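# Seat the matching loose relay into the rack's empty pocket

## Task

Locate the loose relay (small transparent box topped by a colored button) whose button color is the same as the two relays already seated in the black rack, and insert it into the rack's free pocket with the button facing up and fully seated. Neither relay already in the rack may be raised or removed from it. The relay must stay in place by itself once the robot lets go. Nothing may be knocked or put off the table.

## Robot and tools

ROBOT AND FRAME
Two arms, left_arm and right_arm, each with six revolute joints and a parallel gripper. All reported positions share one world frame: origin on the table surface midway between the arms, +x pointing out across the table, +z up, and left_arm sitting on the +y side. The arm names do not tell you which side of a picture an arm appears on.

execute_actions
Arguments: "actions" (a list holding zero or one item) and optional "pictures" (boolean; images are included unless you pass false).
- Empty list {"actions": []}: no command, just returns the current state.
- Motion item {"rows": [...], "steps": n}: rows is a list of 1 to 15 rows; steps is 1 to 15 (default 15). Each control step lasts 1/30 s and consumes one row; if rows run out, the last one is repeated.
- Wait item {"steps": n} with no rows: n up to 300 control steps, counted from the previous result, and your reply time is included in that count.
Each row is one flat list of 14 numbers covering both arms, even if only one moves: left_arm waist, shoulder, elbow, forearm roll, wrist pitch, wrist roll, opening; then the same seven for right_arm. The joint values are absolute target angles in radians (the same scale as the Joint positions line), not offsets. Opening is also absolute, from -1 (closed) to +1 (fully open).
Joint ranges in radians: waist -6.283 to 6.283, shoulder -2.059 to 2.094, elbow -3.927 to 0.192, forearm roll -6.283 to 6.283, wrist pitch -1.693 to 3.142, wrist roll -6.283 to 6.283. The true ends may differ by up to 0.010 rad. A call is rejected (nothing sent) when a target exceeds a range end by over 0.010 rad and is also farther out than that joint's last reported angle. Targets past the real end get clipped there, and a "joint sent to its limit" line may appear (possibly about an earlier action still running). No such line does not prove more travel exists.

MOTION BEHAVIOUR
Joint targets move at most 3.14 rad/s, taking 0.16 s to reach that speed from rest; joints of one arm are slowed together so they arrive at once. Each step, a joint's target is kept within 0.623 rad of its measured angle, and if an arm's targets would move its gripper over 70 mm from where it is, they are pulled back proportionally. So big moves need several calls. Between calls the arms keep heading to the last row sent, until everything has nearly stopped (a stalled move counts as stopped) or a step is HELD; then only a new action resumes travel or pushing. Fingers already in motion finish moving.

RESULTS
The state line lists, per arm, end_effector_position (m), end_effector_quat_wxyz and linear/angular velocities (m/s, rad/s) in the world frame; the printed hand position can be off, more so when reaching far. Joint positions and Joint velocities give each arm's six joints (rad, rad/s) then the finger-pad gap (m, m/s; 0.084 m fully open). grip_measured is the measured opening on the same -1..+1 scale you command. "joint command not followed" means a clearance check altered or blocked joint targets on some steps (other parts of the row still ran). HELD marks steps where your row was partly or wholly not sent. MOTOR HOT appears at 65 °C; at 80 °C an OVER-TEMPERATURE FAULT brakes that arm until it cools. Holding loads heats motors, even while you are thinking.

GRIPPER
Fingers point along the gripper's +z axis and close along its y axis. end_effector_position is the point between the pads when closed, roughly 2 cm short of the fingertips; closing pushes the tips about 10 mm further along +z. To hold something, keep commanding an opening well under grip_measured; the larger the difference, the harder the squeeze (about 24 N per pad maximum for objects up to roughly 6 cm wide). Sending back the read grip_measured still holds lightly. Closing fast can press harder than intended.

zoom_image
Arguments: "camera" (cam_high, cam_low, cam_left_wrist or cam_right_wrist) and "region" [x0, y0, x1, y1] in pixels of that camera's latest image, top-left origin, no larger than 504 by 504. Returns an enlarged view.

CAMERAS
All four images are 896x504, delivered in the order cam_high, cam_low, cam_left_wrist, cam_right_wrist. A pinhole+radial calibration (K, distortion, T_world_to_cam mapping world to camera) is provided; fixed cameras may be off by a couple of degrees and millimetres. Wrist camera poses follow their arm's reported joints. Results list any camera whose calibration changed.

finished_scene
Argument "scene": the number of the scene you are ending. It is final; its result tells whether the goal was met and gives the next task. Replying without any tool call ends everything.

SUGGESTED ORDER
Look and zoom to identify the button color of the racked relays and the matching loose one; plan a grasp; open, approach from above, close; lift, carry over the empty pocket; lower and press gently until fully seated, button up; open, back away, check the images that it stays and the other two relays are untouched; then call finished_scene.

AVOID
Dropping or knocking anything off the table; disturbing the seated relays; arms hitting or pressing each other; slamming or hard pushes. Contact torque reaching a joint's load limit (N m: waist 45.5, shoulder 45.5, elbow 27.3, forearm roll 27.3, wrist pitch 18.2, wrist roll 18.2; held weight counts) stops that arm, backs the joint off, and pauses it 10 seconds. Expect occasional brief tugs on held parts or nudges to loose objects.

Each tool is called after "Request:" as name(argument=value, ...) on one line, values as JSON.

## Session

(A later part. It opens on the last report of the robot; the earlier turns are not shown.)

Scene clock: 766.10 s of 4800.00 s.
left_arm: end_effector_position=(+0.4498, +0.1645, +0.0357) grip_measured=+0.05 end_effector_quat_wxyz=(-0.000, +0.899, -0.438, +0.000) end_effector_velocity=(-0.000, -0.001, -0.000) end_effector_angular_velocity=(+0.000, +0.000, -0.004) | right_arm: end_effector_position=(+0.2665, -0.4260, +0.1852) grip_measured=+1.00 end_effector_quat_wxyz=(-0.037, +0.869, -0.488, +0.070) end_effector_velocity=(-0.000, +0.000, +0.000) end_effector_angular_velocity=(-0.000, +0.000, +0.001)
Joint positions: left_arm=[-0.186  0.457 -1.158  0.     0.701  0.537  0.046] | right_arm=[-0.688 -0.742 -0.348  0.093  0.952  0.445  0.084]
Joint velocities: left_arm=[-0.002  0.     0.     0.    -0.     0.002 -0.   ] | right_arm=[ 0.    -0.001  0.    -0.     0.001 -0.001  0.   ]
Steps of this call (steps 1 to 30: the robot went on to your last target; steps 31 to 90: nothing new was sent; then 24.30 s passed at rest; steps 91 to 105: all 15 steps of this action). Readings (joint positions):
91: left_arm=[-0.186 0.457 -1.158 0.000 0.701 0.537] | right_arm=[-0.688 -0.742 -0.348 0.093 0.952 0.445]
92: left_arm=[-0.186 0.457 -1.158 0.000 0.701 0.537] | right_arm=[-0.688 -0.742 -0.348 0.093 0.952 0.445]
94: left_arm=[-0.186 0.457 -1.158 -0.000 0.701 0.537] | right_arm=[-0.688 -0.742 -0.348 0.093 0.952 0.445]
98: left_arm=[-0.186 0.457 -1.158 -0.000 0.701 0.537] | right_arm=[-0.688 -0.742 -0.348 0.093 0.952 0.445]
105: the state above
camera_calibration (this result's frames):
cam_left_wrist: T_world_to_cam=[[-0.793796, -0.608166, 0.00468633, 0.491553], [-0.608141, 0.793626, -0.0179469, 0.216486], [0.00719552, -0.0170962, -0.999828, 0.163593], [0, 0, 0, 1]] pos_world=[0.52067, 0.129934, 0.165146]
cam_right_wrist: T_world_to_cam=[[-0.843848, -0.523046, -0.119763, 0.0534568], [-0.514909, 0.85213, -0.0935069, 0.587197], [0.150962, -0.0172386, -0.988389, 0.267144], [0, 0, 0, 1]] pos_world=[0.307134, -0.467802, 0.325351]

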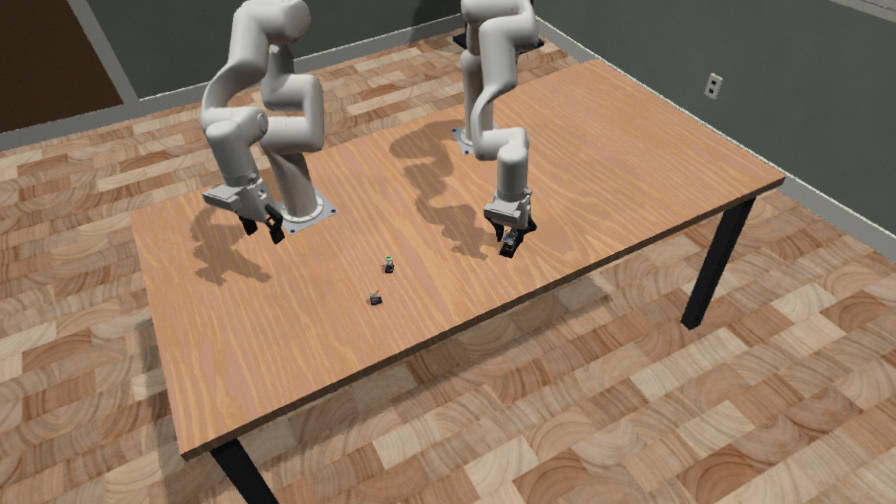

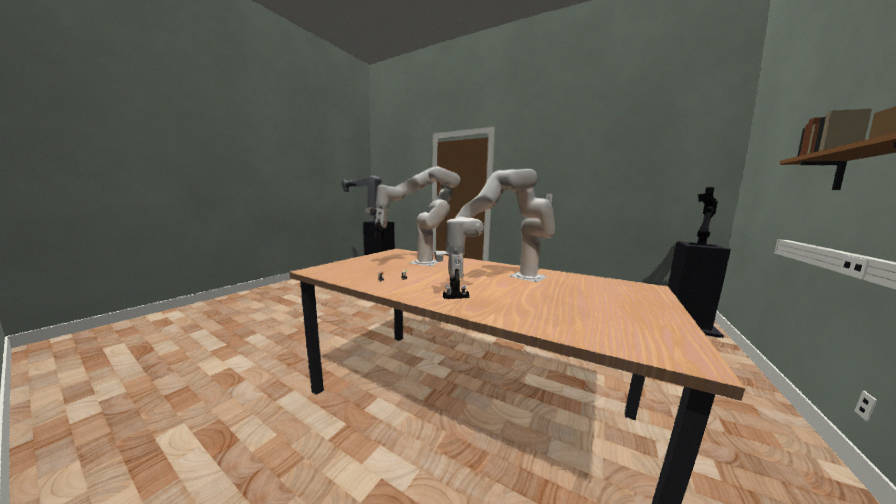

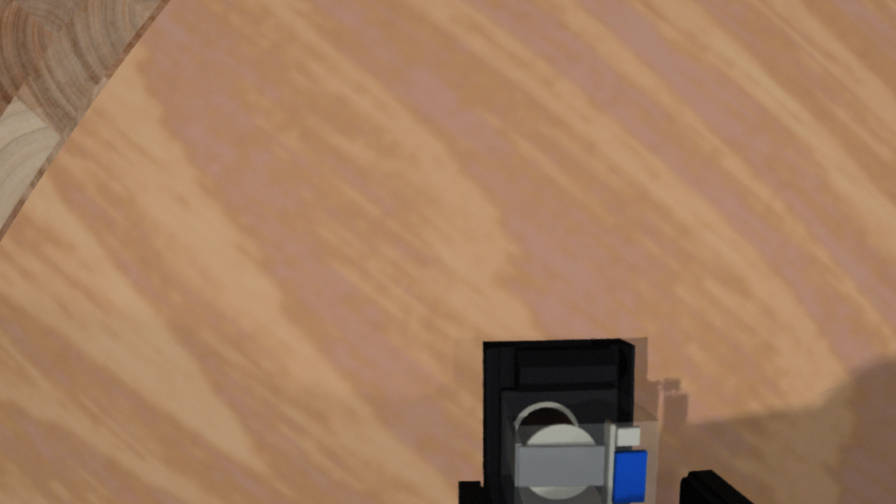

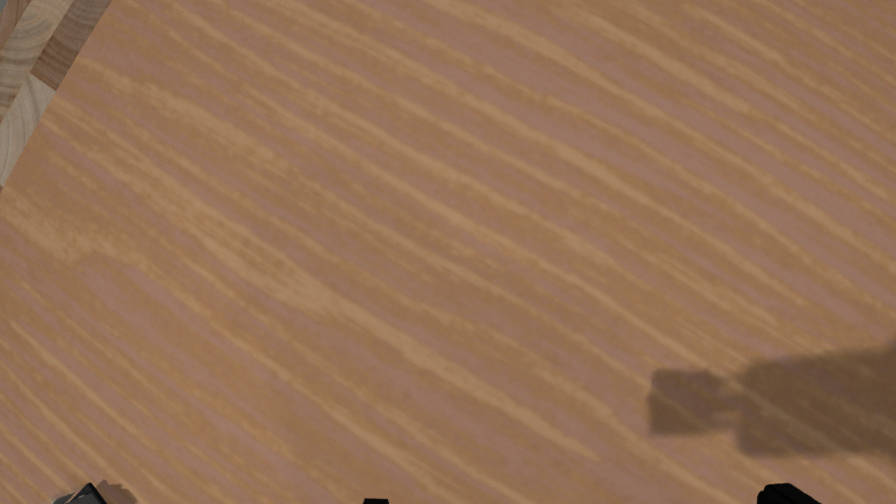

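Request:
execute_actions(actions=[{"rows": [[-0.1862,0.4568,-1.1581,0,0.7013,0.537,0.15,-0.688,-0.742,-0.348,0.093,0.952,0.445,1.0],[-0.1862,0.4568,-1.1581,0,0.7013,0.537,0.3,-0.688,-0.742,-0.348,0.093,0.952,0.445,1.0],[-0.1862,0.4568,-1.1581,0,0.7013,0.537,0.5,-0.688,-0.742,-0.348,0.093,0.952,0.445,1.0],[-0.1862,0.4568,-1.1581,0,0.7013,0.537,0.8,-0.688,-0.742,-0.348,0.093,0.952,0.445,1.0],[-0.1862,0.4568,-1.1581,0,0.7013,0.537,1.0,-0.688,-0.742,-0.348,0.093,0.952,0.445,1.0],[-0.1862,0.4284,-1.1618,0,0.7334,0.537,1.0,-0.688,-0.742,-0.348,0.093,0.952,0.445,1.0],[-0.1862,0.40,-1.17,0,0.77,0.537,1.0,-0.688,-0.742,-0.348,0.093,0.952,0.445,1.0],[-0.1862,0.3373,-1.1908,0,0.8535,0.537,1.0,-0.688,-0.742,-0.348,0.093,0.952,0.445,1.0]], "steps": 15}], pictures=false)

Request:
execute_actions(actions=[{"rows": [[-0.2243,0.3035,-1.1415,0,0.8380,-1.0725,0.1,-0.688,-0.742,-0.348,0.093,0.952,0.445,1.0]], "steps": 15}], pictures=false)

Request:
execute_actions(actions=[{"steps": 15}])

Scene clock: 856.90 s of 4800.00 s.
left_arm: end_effector_position=(+0.4533, +0.1631, +0.0965) grip_measured=+0.99 end_effector_quat_wxyz=(-0.000, +0.899, -0.438, +0.006) end_effector_velocity=(-0.013, +0.004, +0.086) end_effector_angular_velocity=(+0.009, +0.024, -0.001) | right_arm: end_effector_position=(+0.2665, -0.4260, +0.1852) grip_measured=+1.00 end_effector_quat_wxyz=(-0.037, +0.869, -0.488, +0.070) end_effector_velocity=(+0.000, -0.000, +0.000) end_effector_angular_velocity=(+0.000, +0.000, -0.000)
Joint positions: left_arm=[-0.186  0.347 -1.192 -0.     0.833  0.537  0.084] | right_arm=[-0.688 -0.742 -0.348  0.093  0.952  0.445  0.084]
Joint velocities: left_arm=[-0.001 -0.168 -0.037  0.     0.23  -0.     0.003] | right_arm=[-0.     0.001 -0.001  0.     0.     0.    -0.   ]
Steps of this call (steps 1 to 15: the robot went on to your last target; steps 16 to 90: nothing new was sent; then 87.30 s passed at rest; steps 91 to 105: all 15 steps of this action). Readings (joint positions):
91: left_arm=[-0.186 0.457 -1.158 0.000 0.701 0.537] | right_arm=[-0.688 -0.742 -0.348 0.093 0.952 0.445]
92: left_arm=[-0.186 0.457 -1.158 0.000 0.701 0.537] | right_arm=[-0.688 -0.742 -0.348 0.093 0.952 0.445]
94: left_arm=[-0.186 0.457 -1.158 -0.000 0.702 0.537] | right_arm=[-0.688 -0.742 -0.348 0.093 0.952 0.445]
98: left_arm=[-0.186 0.451 -1.157 -0.000 0.713 0.537] | right_arm=[-0.688 -0.742 -0.348 0.093 0.952 0.445]
105: the state above

Scene clock: 857.40 s of 4800.00 s.
left_arm: end_effector_position=(+0.4322, +0.1507, +0.0993) grip_measured=+0.09 end_effector_quat_wxyz=(-0.000, +1.000, +0.005, -0.000) end_effector_velocity=(-0.007, -0.004, +0.000) end_effector_angular_velocity=(+0.001, +0.001, +2.526) | right_arm: end_effector_position=(+0.2665, -0.4260, +0.1852) grip_measured=+1.00 end_effector_quat_wxyz=(-0.037, +0.869, -0.488, +0.070) end_effector_velocity=(-0.001, +0.000, -0.001) end_effector_angular_velocity=(+0.001, +0.002, +0.000)
Joint positions: left_arm=[-0.223  0.305 -1.143 -0.     0.838 -0.416  0.048] | right_arm=[-0.688 -0.742 -0.348  0.093  0.952  0.445  0.084]
Joint velocities: left_arm=[-0.012 -0.013  0.019 -0.    -0.004 -2.538 -0.001] | right_arm=[ 0.     0.001  0.001 -0.001  0.001  0.    -0.   ]
Steps of this call (steps 1 to 15: all 15 steps of this action). Readings (joint positions):
1: left_arm=[-0.186 0.343 -1.192 -0.000 0.839 0.537] | right_arm=[-0.688 -0.742 -0.348 0.093 0.952 0.445]
2: left_arm=[-0.186 0.341 -1.190 -0.000 0.843 0.532] | right_arm=[-0.688 -0.742 -0.348 0.093 0.952 0.445]
4: left_arm=[-0.189 0.337 -1.182 0.000 0.847 0.485] | right_arm=[-0.688 -0.742 -0.348 0.093 0.952 0.445]
8: left_arm=[-0.206 0.320 -1.160 0.000 0.844 0.194] | right_arm=[-0.688 -0.742 -0.348 0.093 0.952 0.445]
15: the state above

Scene clock: 857.90 s of 4800.00 s.
left_arm: end_effector_position=(+0.4317, +0.1503, +0.0995) grip_measured=+0.09 end_effector_quat_wxyz=(-0.000, +0.946, +0.324, -0.000) end_effector_velocity=(-0.000, -0.001, +0.000) end_effector_angular_velocity=(+0.000, -0.001, +0.052) | right_arm: end_effector_position=(+0.2665, -0.4260, +0.1852) grip_measured=+1.00 end_effector_quat_wxyz=(-0.037, +0.869, -0.488, +0.070) end_effector_velocity=(-0.000, -0.000, -0.000) end_effector_angular_velocity=(-0.001, +0.001, +0.000)
Joint positions: left_arm=[-0.224  0.304 -1.142  0.     0.838 -1.068  0.048] | right_arm=[-0.688 -0.742 -0.348  0.093  0.952  0.445  0.084]
Joint velocities: left_arm=[-0.002 -0.    -0.     0.001 -0.    -0.054 -0.   ] | right_arm=[-0.     0.     0.001 -0.001 -0.     0.     0.   ]
Steps of this call (steps 1 to 15: the robot went on to your last target). Readings (joint positions):
1: left_arm=[-0.223 0.305 -1.142 -0.000 0.838 -0.501] | right_arm=[-0.688 -0.742 -0.348 0.093 0.952 0.445]
2: left_arm=[-0.224 0.304 -1.142 0.000 0.838 -0.586] | right_arm=[-0.688 -0.742 -0.348 0.093 0.952 0.445]
4: left_arm=[-0.224 0.304 -1.142 0.000 0.838 -0.752] | right_arm=[-0.688 -0.742 -0.348 0.093 0.952 0.445]
8: left_arm=[-0.224 0.304 -1.142 -0.000 0.838 -0.989] | right_arm=[-0.688 -0.742 -0.348 0.093 0.952 0.445]
15: the state above
camera_calibration (this result's frames):
cam_left_wrist: T_world_to_cam=[[0.604955, -0.796245, 0.00491302, -0.107366], [-0.796079, -0.604937, -0.017564, 0.509237], [0.0169573, 0.00671428, -0.999834, 0.219452], [0, 0, 0, 1]] pos_world=[0.466623, 0.221093, 0.228887]
cam_right_wrist: T_world_to_cam=[[-0.843848, -0.523046, -0.119763, 0.053457], [-0.514908, 0.85213, -0.093507, 0.587197], [0.150962, -0.0172387, -0.988389, 0.267144], [0, 0, 0, 1]] pos_world=[0.307134, -0.467803, 0.325351]

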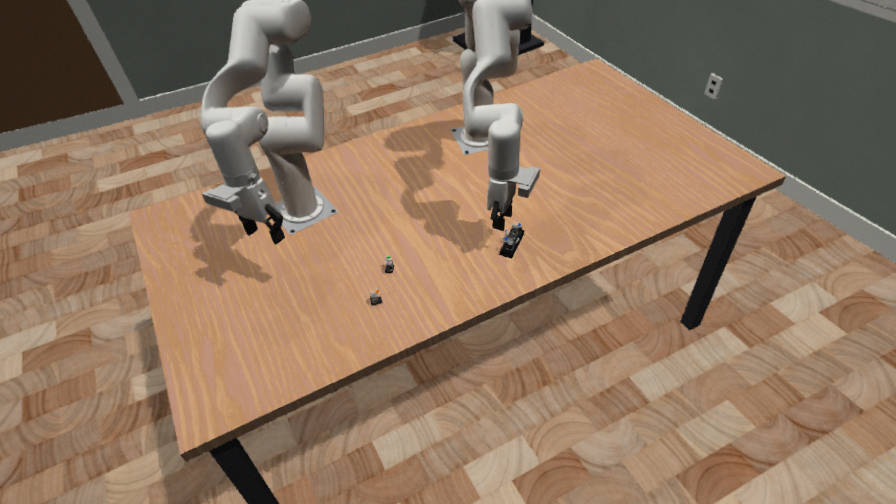

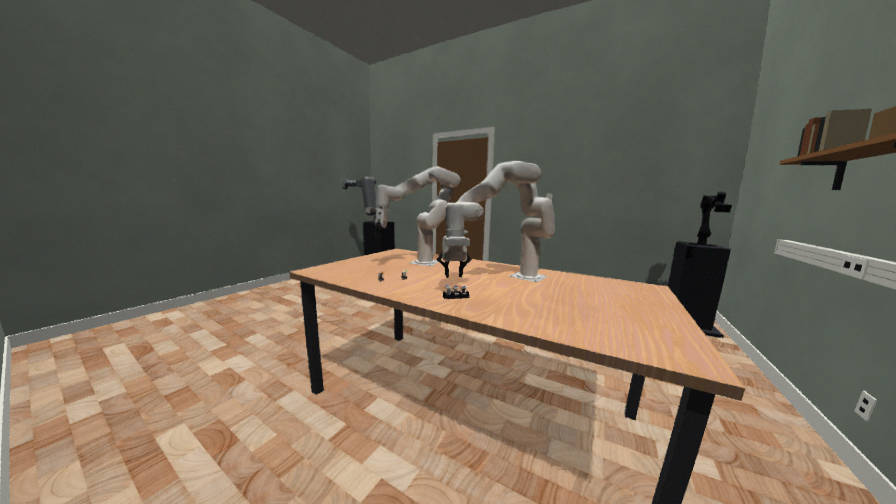

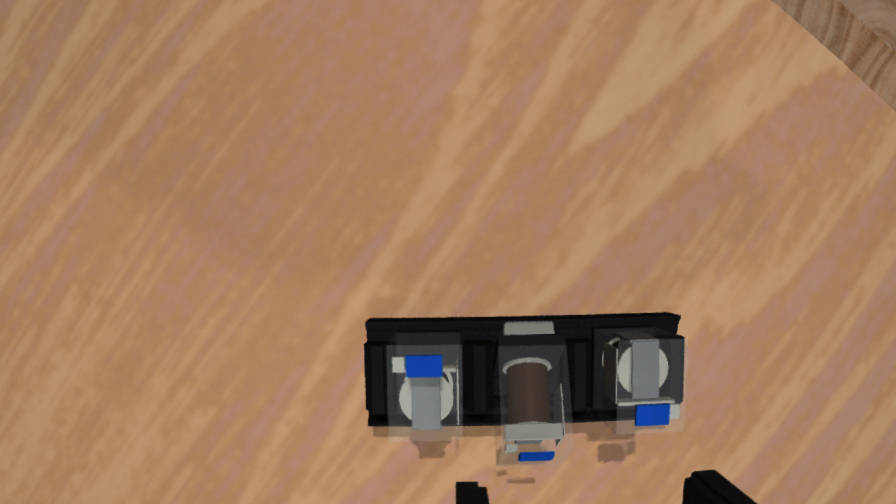

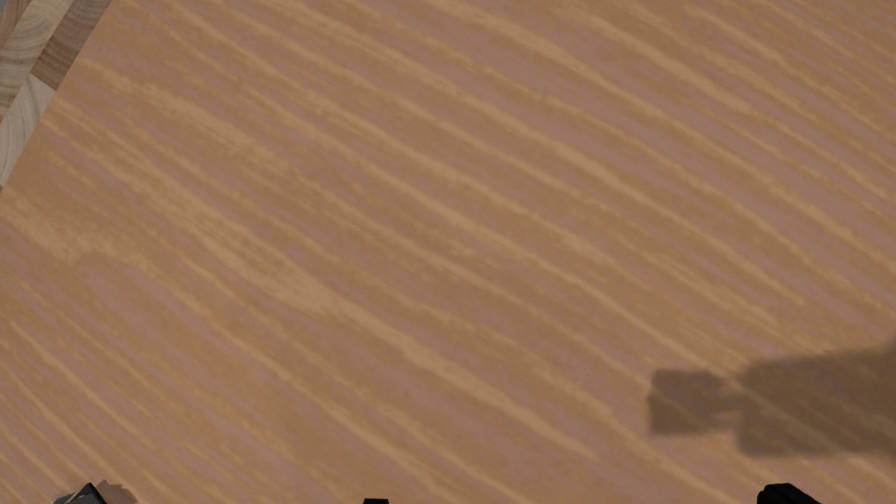

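Request:
execute_actions(actions=[{"rows": [[-0.2070,0.2855,-1.1157,0,0.8302,-1.078,0.2,-0.688,-0.742,-0.348,0.093,0.952,0.445,1.0],[-0.2070,0.2855,-1.1157,0,0.8302,-1.078,0.2,-0.688,-0.742,-0.348,0.093,0.952,0.445,1.0],[-0.2070,0.2855,-1.1157,0,0.8302,-1.078,0.2,-0.688,-0.742,-0.348,0.093,0.952,0.445,1.0],[-0.2070,0.2855,-1.1157,0,0.8302,-1.078,0.2,-0.688,-0.742,-0.348,0.093,0.952,0.445,1.0],[-0.2070,0.2855,-1.1157,0,0.8302,-1.078,0.2,-0.688,-0.742,-0.348,0.093,0.952,0.445,1.0],[-0.2070,0.3601,-1.0905,0,0.7304,-1.078,0.2,-0.688,-0.742,-0.348,0.093,0.952,0.445,1.0]], "steps": 15}])

Scene clock: 902.83 s of 4800.00 s.
left_arm: end_effector_position=(+0.4315, +0.1597, +0.0648) grip_measured=+0.19 end_effector_quat_wxyz=(+0.002, +0.941, +0.337, +0.002) end_effector_velocity=(-0.001, +0.001, -0.027) end_effector_angular_velocity=(-0.004, -0.005, +0.003) | right_arm: end_effector_position=(+0.2665, -0.4260, +0.1852) grip_measured=+1.00 end_effector_quat_wxyz=(-0.037, +0.869, -0.488, +0.070) end_effector_velocity=(+0.000, +0.000, -0.001) end_effector_angular_velocity=(+0.001, +0.001, +0.001)
Joint positions: left_arm=[-0.208  0.352 -1.096 -0.     0.738 -1.078  0.052] | right_arm=[-0.688 -0.742 -0.348  0.093  0.952  0.445  0.084]
Joint velocities: left_arm=[ 0.001  0.045  0.025 -0.003 -0.077  0.     0.003] | right_arm=[ 0.     0.002  0.     0.001 -0.    -0.002 -0.   ]
Steps of this call (steps 1 to 15: the robot went on to your last target; steps 16 to 90: nothing new was sent; then 41.43 s passed at rest; steps 91 to 105: all 15 steps of this action). Readings (joint positions):
91: left_arm=[-0.224 0.303 -1.141 -0.000 0.838 -1.073] | right_arm=[-0.688 -0.742 -0.348 0.093 0.952 0.445]
92: left_arm=[-0.223 0.302 -1.139 -0.000 0.837 -1.073] | right_arm=[-0.688 -0.742 -0.348 0.093 0.952 0.445]
94: left_arm=[-0.217 0.296 -1.130 -0.000 0.834 -1.075] | right_arm=[-0.688 -0.742 -0.348 0.093 0.952 0.445]
98: left_arm=[-0.209 0.297 -1.117 -0.000 0.813 -1.077] | right_arm=[-0.688 -0.742 -0.348 0.093 0.952 0.445]
105: the state above
camera_calibration (this result's frames):
cam_left_wrist: T_world_to_cam=[[0.626043, -0.779726, 0.00984384, -0.11159], [-0.779481, -0.626101, -0.0201871, 0.510483], [0.0219036, 0.00496488, -0.999748, 0.1828], [0, 0, 0, 1]] pos_world=[0.463768, 0.231696, 0.194157]
cam_right_wrist: T_world_to_cam=[[-0.843848, -0.523046, -0.119763, 0.053457], [-0.514908, 0.85213, -0.0935072, 0.587197], [0.150962, -0.0172389, -0.988389, 0.267144], [0, 0, 0, 1]] pos_world=[0.307134, -0.467803, 0.325351]

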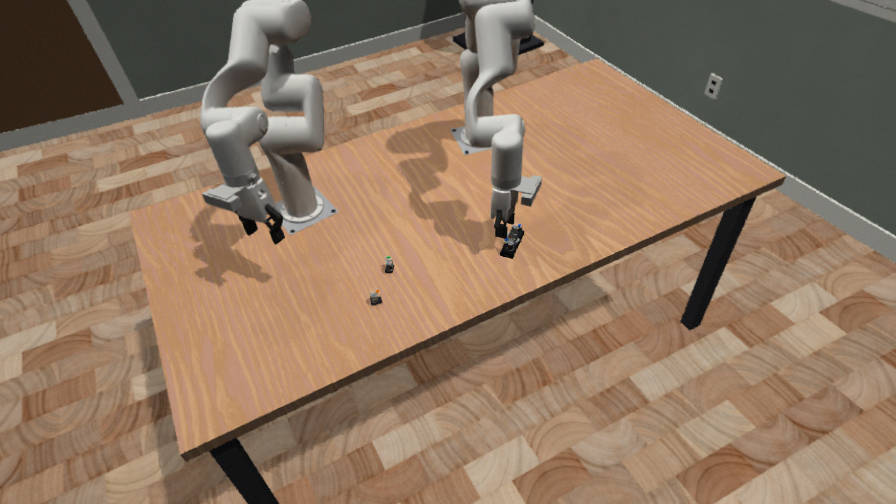

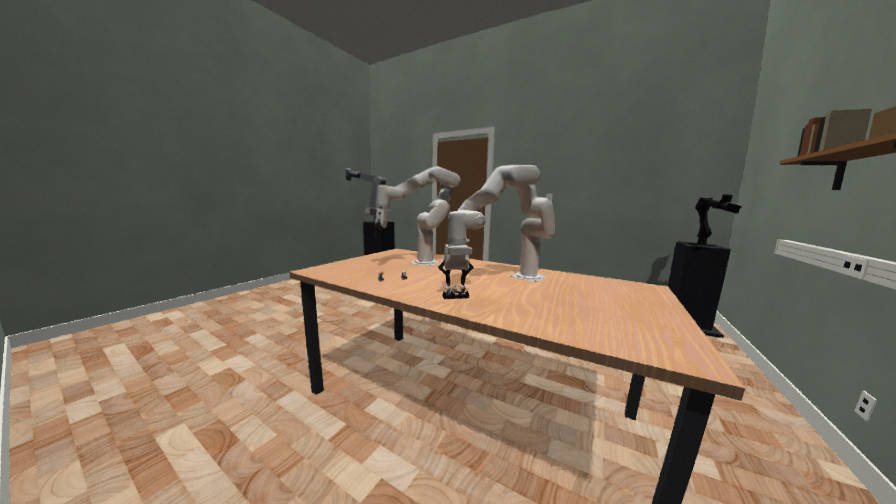

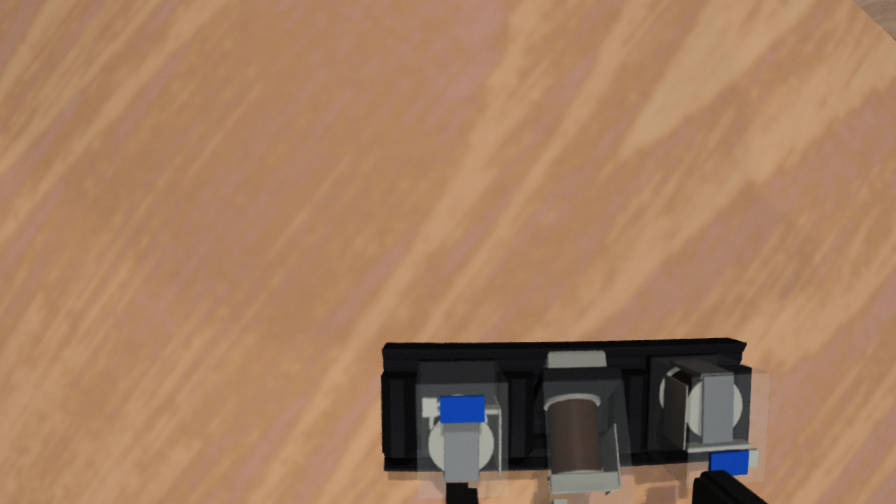

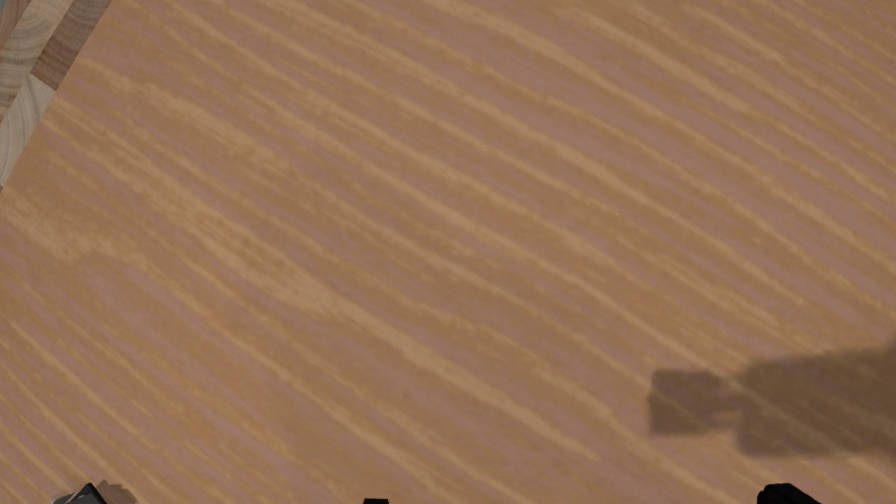

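Request:
execute_actions(actions=[{"rows": [[-0.2070,0.3601,-1.0905,0,0.7304,-1.078,-0.2,-0.688,-0.742,-0.348,0.093,0.952,0.445,1.0],[-0.2070,0.3601,-1.0905,0,0.7304,-1.078,-0.2,-0.688,-0.742,-0.348,0.093,0.952,0.445,1.0],[-0.2070,0.3601,-1.0905,0,0.7304,-1.078,-0.2,-0.688,-0.742,-0.348,0.093,0.952,0.445,1.0],[-0.2070,0.3601,-1.0905,0,0.7304,-1.078,-0.2,-0.688,-0.742,-0.348,0.093,0.952,0.445,1.0],[-0.2070,0.3601,-1.0905,0,0.7304,-1.078,-0.2,-0.688,-0.742,-0.348,0.093,0.952,0.445,1.0],[-0.2070,0.376,-1.088,0,0.712,-1.078,-0.2,-0.688,-0.742,-0.348,0.093,0.952,0.445,1.0],[-0.2070,0.392,-1.086,0,0.694,-1.078,-0.2,-0.688,-0.742,-0.348,0.093,0.952,0.445,1.0],[-0.2070,0.408,-1.084,0,0.676,-1.078,-0.2,-0.688,-0.742,-0.348,0.093,0.952,0.445,1.0],[-0.2070,0.4232,-1.0819,0,0.6587,-1.078,-0.2,-0.688,-0.742,-0.348,0.093,0.952,0.445,1.0]], "steps": 15}])

Scene clock: 933.37 s of 4800.00 s.
left_arm: end_effector_position=(+0.4522, +0.1499, +0.0896) grip_measured=-0.21 end_effector_quat_wxyz=(+0.034, +0.941, +0.336, +0.037) end_effector_velocity=(-0.000, -0.001, -0.000) end_effector_angular_velocity=(-0.000, +0.000, -0.001) | right_arm: end_effector_position=(+0.2665, -0.4260, +0.1852) grip_measured=+1.00 end_effector_quat_wxyz=(-0.037, +0.869, -0.488, +0.070) end_effector_velocity=(+0.000, -0.000, +0.000) end_effector_angular_velocity=(-0.001, -0.001, -0.000)
Joint positions: left_arm=[-0.21   0.319 -1.102 -0.001  0.683 -1.078  0.035] | right_arm=[-0.688 -0.742 -0.348  0.093  0.952  0.445  0.084]
Joint velocities: left_arm=[-0.001  0.    -0.    -0.001  0.     0.001 -0.   ] | right_arm=[-0.     0.    -0.001 -0.001 -0.     0.001 -0.   ]
TORQUE FAULT: the external load on joint 2 (shoulder) of the left arm reached its load limit, and that arm stopped for 10 seconds. A torque fault stops only its own arm. That arm's remaining commands of this call were not run. Joint 2 (shoulder) of that arm moved back by up to 3 degrees. That arm holds there, with its grip as last carried out, and accepts commands again: back off and push less far. That arm stops again, at the same cost, whenever a joint's load reaches its limit.
The stop of the left arm began at step 103 of this call (marked STOPPED below). From that step on that arm followed nothing that you had sent. 3 of its steps, steps kept back included, did not run and will not run. Nothing is kept back now, and the robot has no last target.
Steps of this call (steps 1 to 15: the robot went on to your last target; steps 16 to 90: nothing new was sent; then 17.10 s passed at rest; steps 91 to 105: all 15 steps of this action; steps 106 to 403: the stop continued). Readings (joint positions):
91: left_arm=[-0.207 0.353 -1.091 -0.000 0.730 -1.078] | right_arm=[-0.688 -0.742 -0.348 0.093 0.952 0.445]
92: left_arm=[-0.207 0.352 -1.091 -0.000 0.731 -1.078] | right_arm=[-0.688 -0.742 -0.348 0.093 0.952 0.445]
94: left_arm=[-0.207 0.351 -1.092 0.000 0.730 -1.078] | right_arm=[-0.688 -0.742 -0.348 0.093 0.952 0.445]
98: left_arm=[-0.207 0.354 -1.093 -0.000 0.723 -1.078] | right_arm=[-0.688 -0.742 -0.348 0.093 0.952 0.445]
103: left_arm=[-0.209 0.369 -1.105 -0.001 0.683 -1.078] | right_arm=[-0.688 -0.742 -0.348 0.093 0.952 0.445] STOPPED (the left arm)
403: the state above
camera_calibration (this result's frames):
cam_left_wrist: T_world_to_cam=[[0.620023, -0.779067, 0.0928786, -0.13727], [-0.77696, -0.626143, -0.0654016, 0.523913], [0.109108, -0.0316125, -0.993527, 0.172732], [0, 0, 0, 1]] pos_world=[0.473324, 0.226563, 0.218629]
cam_right_wrist: T_world_to_cam=[[-0.843848, -0.523046, -0.119763, 0.053457], [-0.514908, 0.85213, -0.0935071, 0.587197], [0.150962, -0.0172388, -0.988389, 0.267144], [0, 0, 0, 1]] pos_world=[0.307134, -0.467803, 0.325351]

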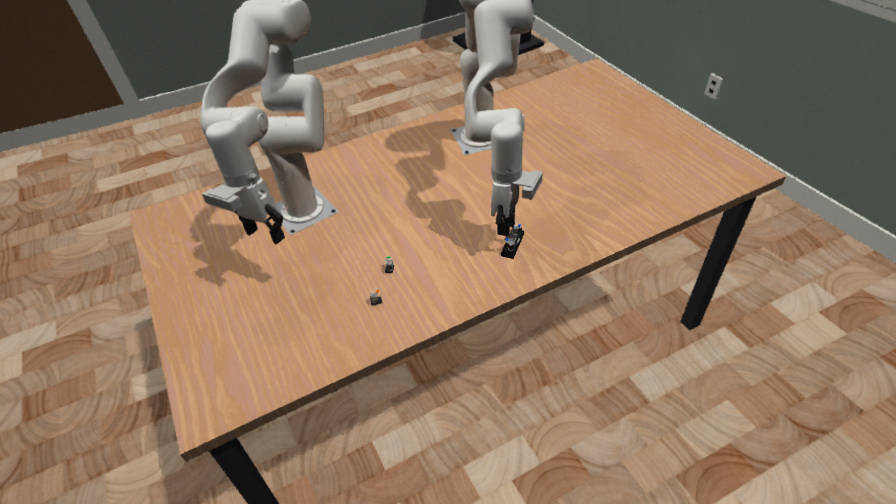

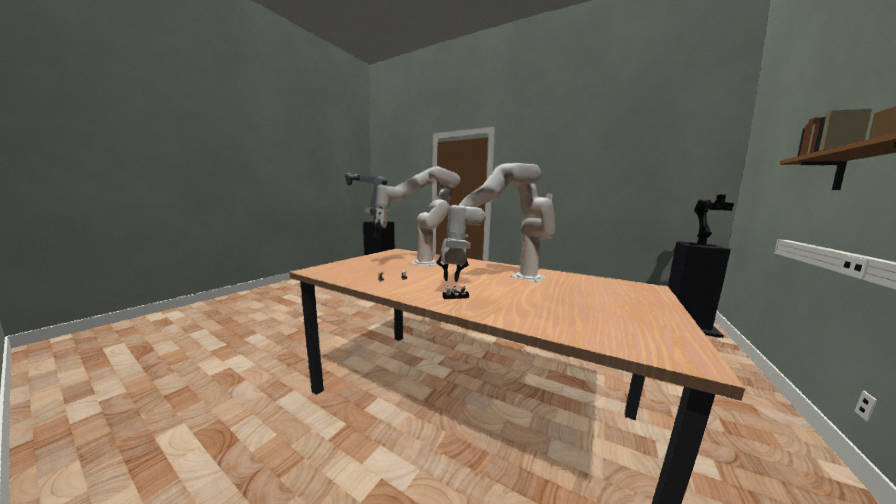

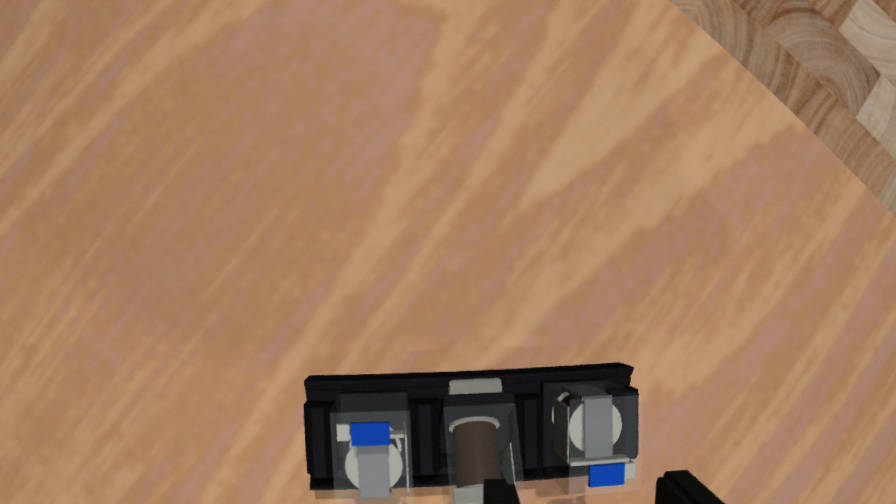

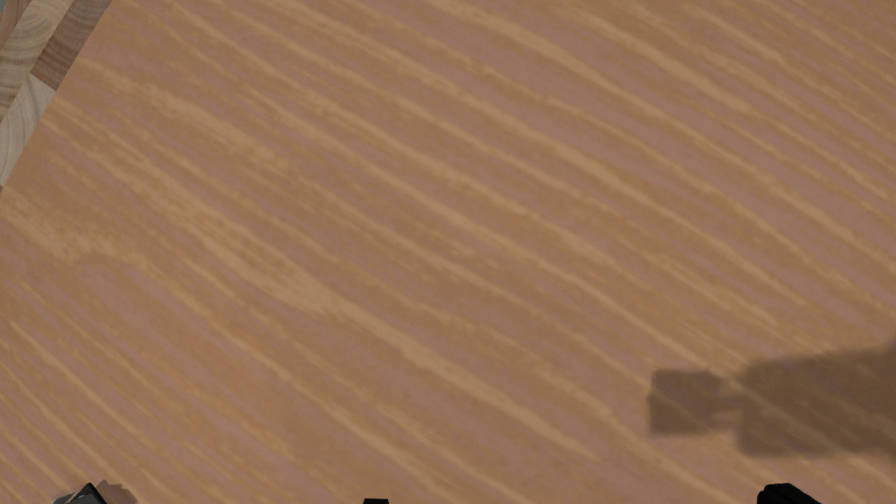

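Request:
execute_actions(actions=[{"rows": [[-0.2146,0.3149,-1.0917,0,0.7768,-1.0856,-0.2,-0.688,-0.742,-0.348,0.093,0.952,0.445,1.0],[-0.2146,0.3149,-1.0917,0,0.7768,-1.0856,-0.2,-0.688,-0.742,-0.348,0.093,0.952,0.445,1.0],[-0.2146,0.3149,-1.0917,0,0.7768,-1.0856,-0.2,-0.688,-0.742,-0.348,0.093,0.952,0.445,1.0],[-0.2146,0.3149,-1.0917,0,0.7768,-1.0856,-0.2,-0.688,-0.742,-0.348,0.093,0.952,0.445,1.0],[-0.2146,0.3149,-1.0917,0,0.7768,-1.0856,-0.2,-0.688,-0.742,-0.348,0.093,0.952,0.445,1.0],[-0.2146,0.3149,-1.0917,0,0.7768,-1.0856,-0.2,-0.688,-0.742,-0.348,0.093,0.952,0.445,1.0],[-0.2146,0.3149,-1.0917,0,0.7768,-1.0856,-0.2,-0.688,-0.742,-0.348,0.093,0.952,0.445,1.0],[-0.2146,0.3538,-1.0810,0,0.7272,-1.0856,-0.2,-0.688,-0.742,-0.348,0.093,0.952,0.445,1.0]], "steps": 15}])

Scene clock: 986.43 s of 4800.00 s.
left_arm: end_effector_position=(+0.4253, +0.1585, +0.0608) grip_measured=-0.22 end_effector_quat_wxyz=(-0.001, +0.941, +0.337, -0.001) end_effector_velocity=(+0.000, +0.000, -0.029) end_effector_angular_velocity=(+0.000, +0.000, +0.001) | right_arm: end_effector_position=(+0.2665, -0.4260, +0.1852) grip_measured=+1.00 end_effector_quat_wxyz=(-0.037, +0.869, -0.488, +0.070) end_effector_velocity=(-0.000, +0.000, -0.001) end_effector_angular_velocity=(+0.001, +0.002, -0.000)
Joint positions: left_arm=[-0.215  0.35  -1.081  0.     0.734 -1.086  0.035] | right_arm=[-0.688 -0.742 -0.348  0.093  0.952  0.445  0.084]
Joint velocities: left_arm=[ 0.     0.058  0.013  0.    -0.07  -0.001  0.   ] | right_arm=[-0.     0.001  0.     0.     0.     0.     0.   ]
Steps of this call (steps 1 to 90: nothing new was sent; then 49.57 s passed at rest; steps 91 to 105: all 15 steps of this action). Readings (joint positions):
91: left_arm=[-0.210 0.319 -1.102 -0.001 0.683 -1.078] | right_arm=[-0.688 -0.742 -0.348 0.093 0.952 0.445]
92: left_arm=[-0.210 0.319 -1.102 -0.001 0.687 -1.078] | right_arm=[-0.688 -0.742 -0.348 0.093 0.952 0.445]
94: left_arm=[-0.211 0.317 -1.100 -0.000 0.717 -1.081] | right_arm=[-0.688 -0.742 -0.348 0.093 0.952 0.445]
98: left_arm=[-0.214 0.316 -1.092 -0.000 0.763 -1.084] | right_arm=[-0.688 -0.742 -0.348 0.093 0.952 0.445]
105: the state above
camera_calibration (this result's frames):
cam_left_wrist: T_world_to_cam=[[0.626538, -0.779388, 0.00218155, -0.108452], [-0.779267, -0.626486, -0.0160834, 0.504536], [0.0139019, 0.00837684, -0.999868, 0.181861], [0, 0, 0, 1]] pos_world=[0.45859, 0.230035, 0.190189]
cam_right_wrist: T_world_to_cam=[[-0.843848, -0.523046, -0.119763, 0.053457], [-0.514908, 0.85213, -0.0935071, 0.587197], [0.150962, -0.0172388, -0.988389, 0.267144], [0, 0, 0, 1]] pos_world=[0.307134, -0.467803, 0.325351]

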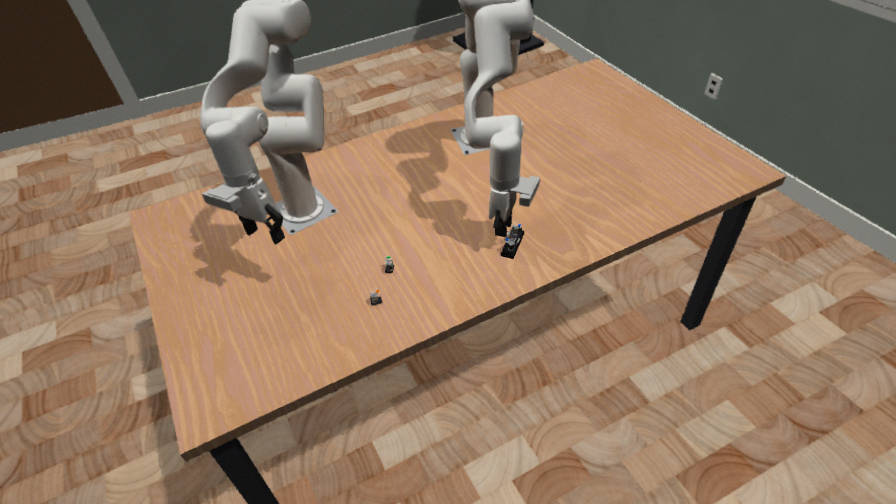

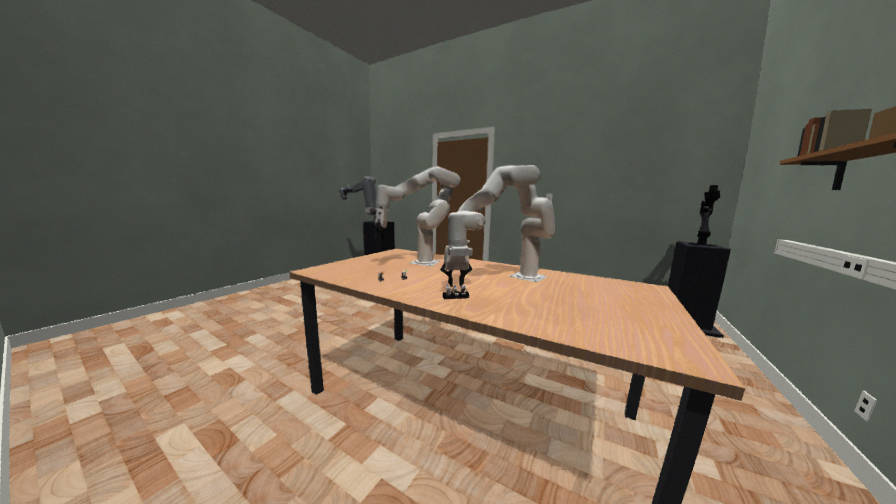

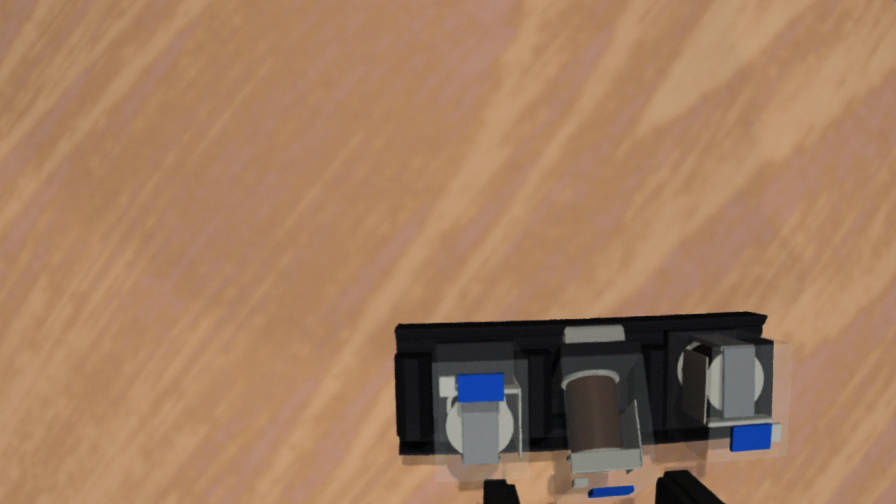

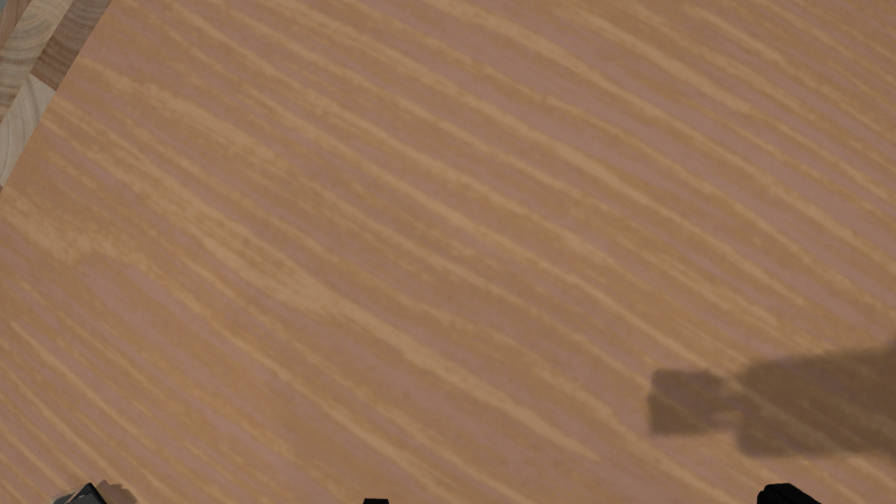

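Request:
execute_actions(actions=[{"rows": [[-0.2155,0.3711,-1.1076,0,0.7365,-1.1135,-0.2,-0.688,-0.742,-0.348,0.093,0.952,0.445,1.0],[-0.2155,0.3711,-1.1076,0,0.7365,-1.1135,-0.2,-0.688,-0.742,-0.348,0.093,0.952,0.445,1.0],[-0.2155,0.3711,-1.1076,0,0.7365,-1.1135,-0.2,-0.688,-0.742,-0.348,0.093,0.952,0.445,1.0],[-0.2155,0.3711,-1.1076,0,0.7365,-1.1135,-0.2,-0.688,-0.742,-0.348,0.093,0.952,0.445,1.0],[-0.2155,0.3711,-1.1076,0,0.7365,-1.1135,-0.2,-0.688,-0.742,-0.348,0.093,0.952,0.445,1.0],[-0.2155,0.3711,-1.1076,0,0.7365,-1.1135,-0.2,-0.688,-0.742,-0.348,0.093,0.952,0.445,1.0],[-0.2155,0.3914,-1.1038,0,0.7124,-1.1135,-0.2,-0.688,-0.742,-0.348,0.093,0.952,0.445,1.0]], "steps": 15}])

Scene clock: 1027.57 s of 4800.00 s.
left_arm: end_effector_position=(+0.4311, +0.1555, +0.0498) grip_measured=-0.22 end_effector_quat_wxyz=(-0.001, +0.937, +0.350, -0.001) end_effector_velocity=(+0.006, -0.004, -0.004) end_effector_angular_velocity=(-0.007, -0.016, +0.002) | right_arm: end_effector_position=(+0.2665, -0.4260, +0.1852) grip_measured=+1.00 end_effector_quat_wxyz=(-0.037, +0.869, -0.488, +0.070) end_effector_velocity=(-0.000, +0.000, -0.000) end_effector_angular_velocity=(-0.000, +0.001, +0.001)
Joint positions: left_arm=[-0.216  0.39  -1.103  0.     0.715 -1.113  0.035] | right_arm=[-0.688 -0.742 -0.348  0.093  0.952  0.445  0.084]
Joint velocities: left_arm=[-0.002  0.016 -0.007 -0.    -0.026 -0.004  0.   ] | right_arm=[ 0.     0.001  0.    -0.001 -0.    -0.    -0.   ]
Steps of this call (steps 1 to 15: the robot went on to your last target; steps 16 to 90: nothing new was sent; then 37.63 s passed at rest; steps 91 to 105: all 15 steps of this action). Readings (joint positions):
91: left_arm=[-0.215 0.354 -1.081 0.000 0.727 -1.086] | right_arm=[-0.688 -0.742 -0.348 0.093 0.952 0.445]
92: left_arm=[-0.215 0.355 -1.083 0.000 0.728 -1.088] | right_arm=[-0.688 -0.742 -0.348 0.093 0.952 0.445]
94: left_arm=[-0.215 0.361 -1.093 -0.000 0.731 -1.098] | right_arm=[-0.688 -0.742 -0.348 0.093 0.952 0.445]
98: left_arm=[-0.215 0.370 -1.104 -0.000 0.733 -1.109] | right_arm=[-0.688 -0.742 -0.348 0.093 0.952 0.445]
105: the state above
camera_calibration (this result's frames):
cam_left_wrist: T_world_to_cam=[[0.647142, -0.762362, 0.0034189, -0.126006], [-0.762221, -0.647098, -0.0168077, 0.502929], [0.0150259, 0.00827103, -0.999853, 0.170378], [0, 0, 0, 1]] pos_world=[0.462327, 0.227973, 0.179237]
cam_right_wrist: T_world_to_cam=[[-0.843848, -0.523046, -0.119763, 0.053457], [-0.514908, 0.85213, -0.0935071, 0.587197], [0.150962, -0.0172388, -0.988389, 0.267144], [0, 0, 0, 1]] pos_world=[0.307134, -0.467802, 0.325351]

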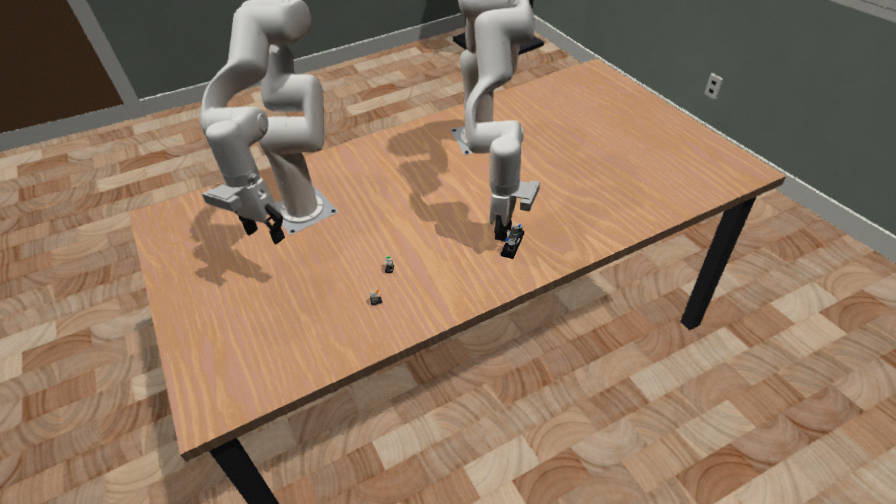

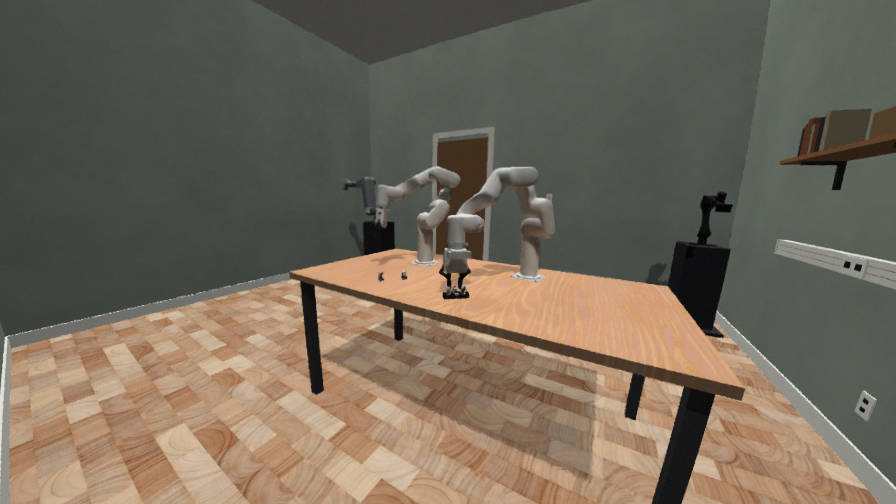

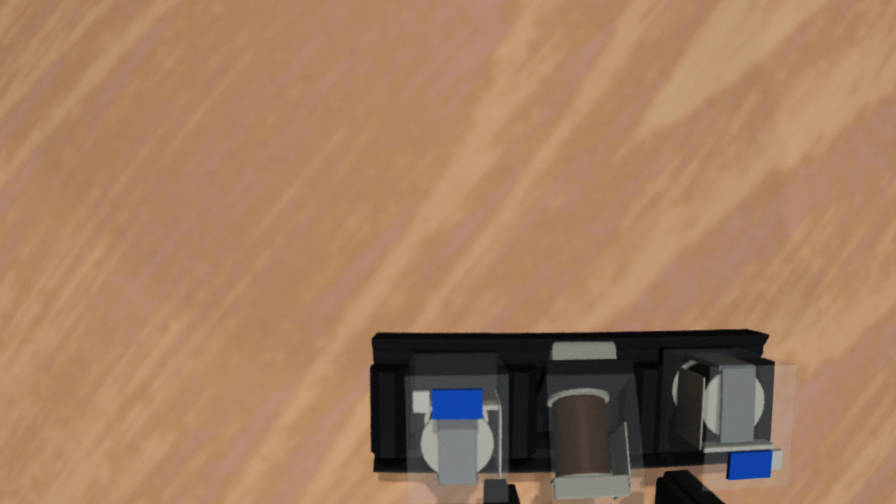

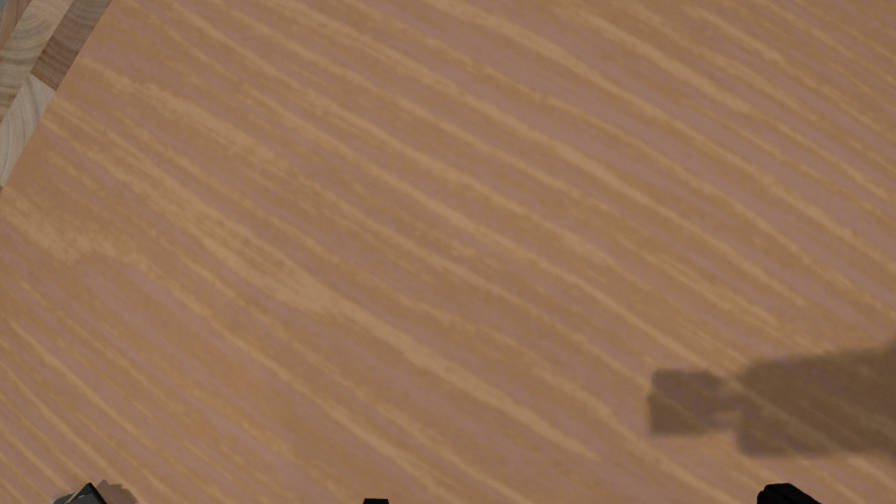

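Request:
execute_actions(actions=[{"rows": [[-0.2155,0.402,-1.1023,0,0.7005,-1.1135,-0.2,-0.688,-0.742,-0.348,0.093,0.952,0.445,1.0],[-0.2155,0.402,-1.1023,0,0.7005,-1.1135,-0.2,-0.688,-0.742,-0.348,0.093,0.952,0.445,1.0],[-0.2155,0.402,-1.1023,0,0.7005,-1.1135,-0.2,-0.688,-0.742,-0.348,0.093,0.952,0.445,1.0],[-0.2155,0.402,-1.1023,0,0.7005,-1.1135,-0.2,-0.688,-0.742,-0.348,0.093,0.952,0.445,1.0],[-0.2155,0.402,-1.1023,0,0.7005,-1.1135,-0.2,-0.688,-0.742,-0.348,0.093,0.952,0.445,1.0],[-0.2155,0.402,-1.1023,0,0.7005,-1.1135,-0.2,-0.688,-0.742,-0.348,0.093,0.952,0.445,1.0],[-0.2155,0.402,-1.1023,0,0.7005,-1.1135,-0.2,-0.688,-0.742,-0.348,0.093,0.952,0.445,1.0],[-0.2155,0.4123,-1.1009,0,0.6886,-1.1135,-0.2,-0.688,-0.742,-0.348,0.093,0.952,0.445,1.0]], "steps": 15}], pictures=false)

Scene clock: 1042.03 s of 4800.00 s.
left_arm: end_effector_position=(+0.4315, +0.1554, +0.0399) grip_measured=-0.22 end_effector_quat_wxyz=(-0.000, +0.937, +0.350, -0.000) end_effector_velocity=(+0.001, -0.000, -0.007) end_effector_angular_velocity=(-0.001, -0.003, +0.003) | right_arm: end_effector_position=(+0.2665, -0.4260, +0.1852) grip_measured=+1.00 end_effector_quat_wxyz=(-0.037, +0.869, -0.488, +0.070) end_effector_velocity=(+0.000, +0.000, +0.000) end_effector_angular_velocity=(+0.003, -0.001, -0.004)
Joint positions: left_arm=[-0.215  0.411 -1.101  0.     0.69  -1.114  0.035] | right_arm=[-0.688 -0.742 -0.348  0.093  0.952  0.445  0.084]
Joint velocities: left_arm=[ 0.     0.015  0.     0.    -0.019 -0.003  0.   ] | right_arm=[ 0.     0.002 -0.001  0.003 -0.     0.003  0.   ]
Steps of this call (steps 1 to 15: the robot went on to your last target; steps 16 to 90: nothing new was sent; then 10.97 s passed at rest; steps 91 to 105: all 15 steps of this action). Readings (joint positions):
91: left_arm=[-0.216 0.391 -1.104 -0.000 0.712 -1.114] | right_arm=[-0.688 -0.742 -0.348 0.093 0.952 0.445]
92: left_arm=[-0.215 0.392 -1.104 0.000 0.711 -1.114] | right_arm=[-0.688 -0.742 -0.348 0.093 0.952 0.445]
94: left_arm=[-0.215 0.396 -1.103 0.000 0.707 -1.113] | right_arm=[-0.688 -0.742 -0.348 0.093 0.952 0.445]
98: left_arm=[-0.215 0.401 -1.102 0.000 0.702 -1.114] | right_arm=[-0.688 -0.742 -0.348 0.093 0.952 0.445]
105: the state above


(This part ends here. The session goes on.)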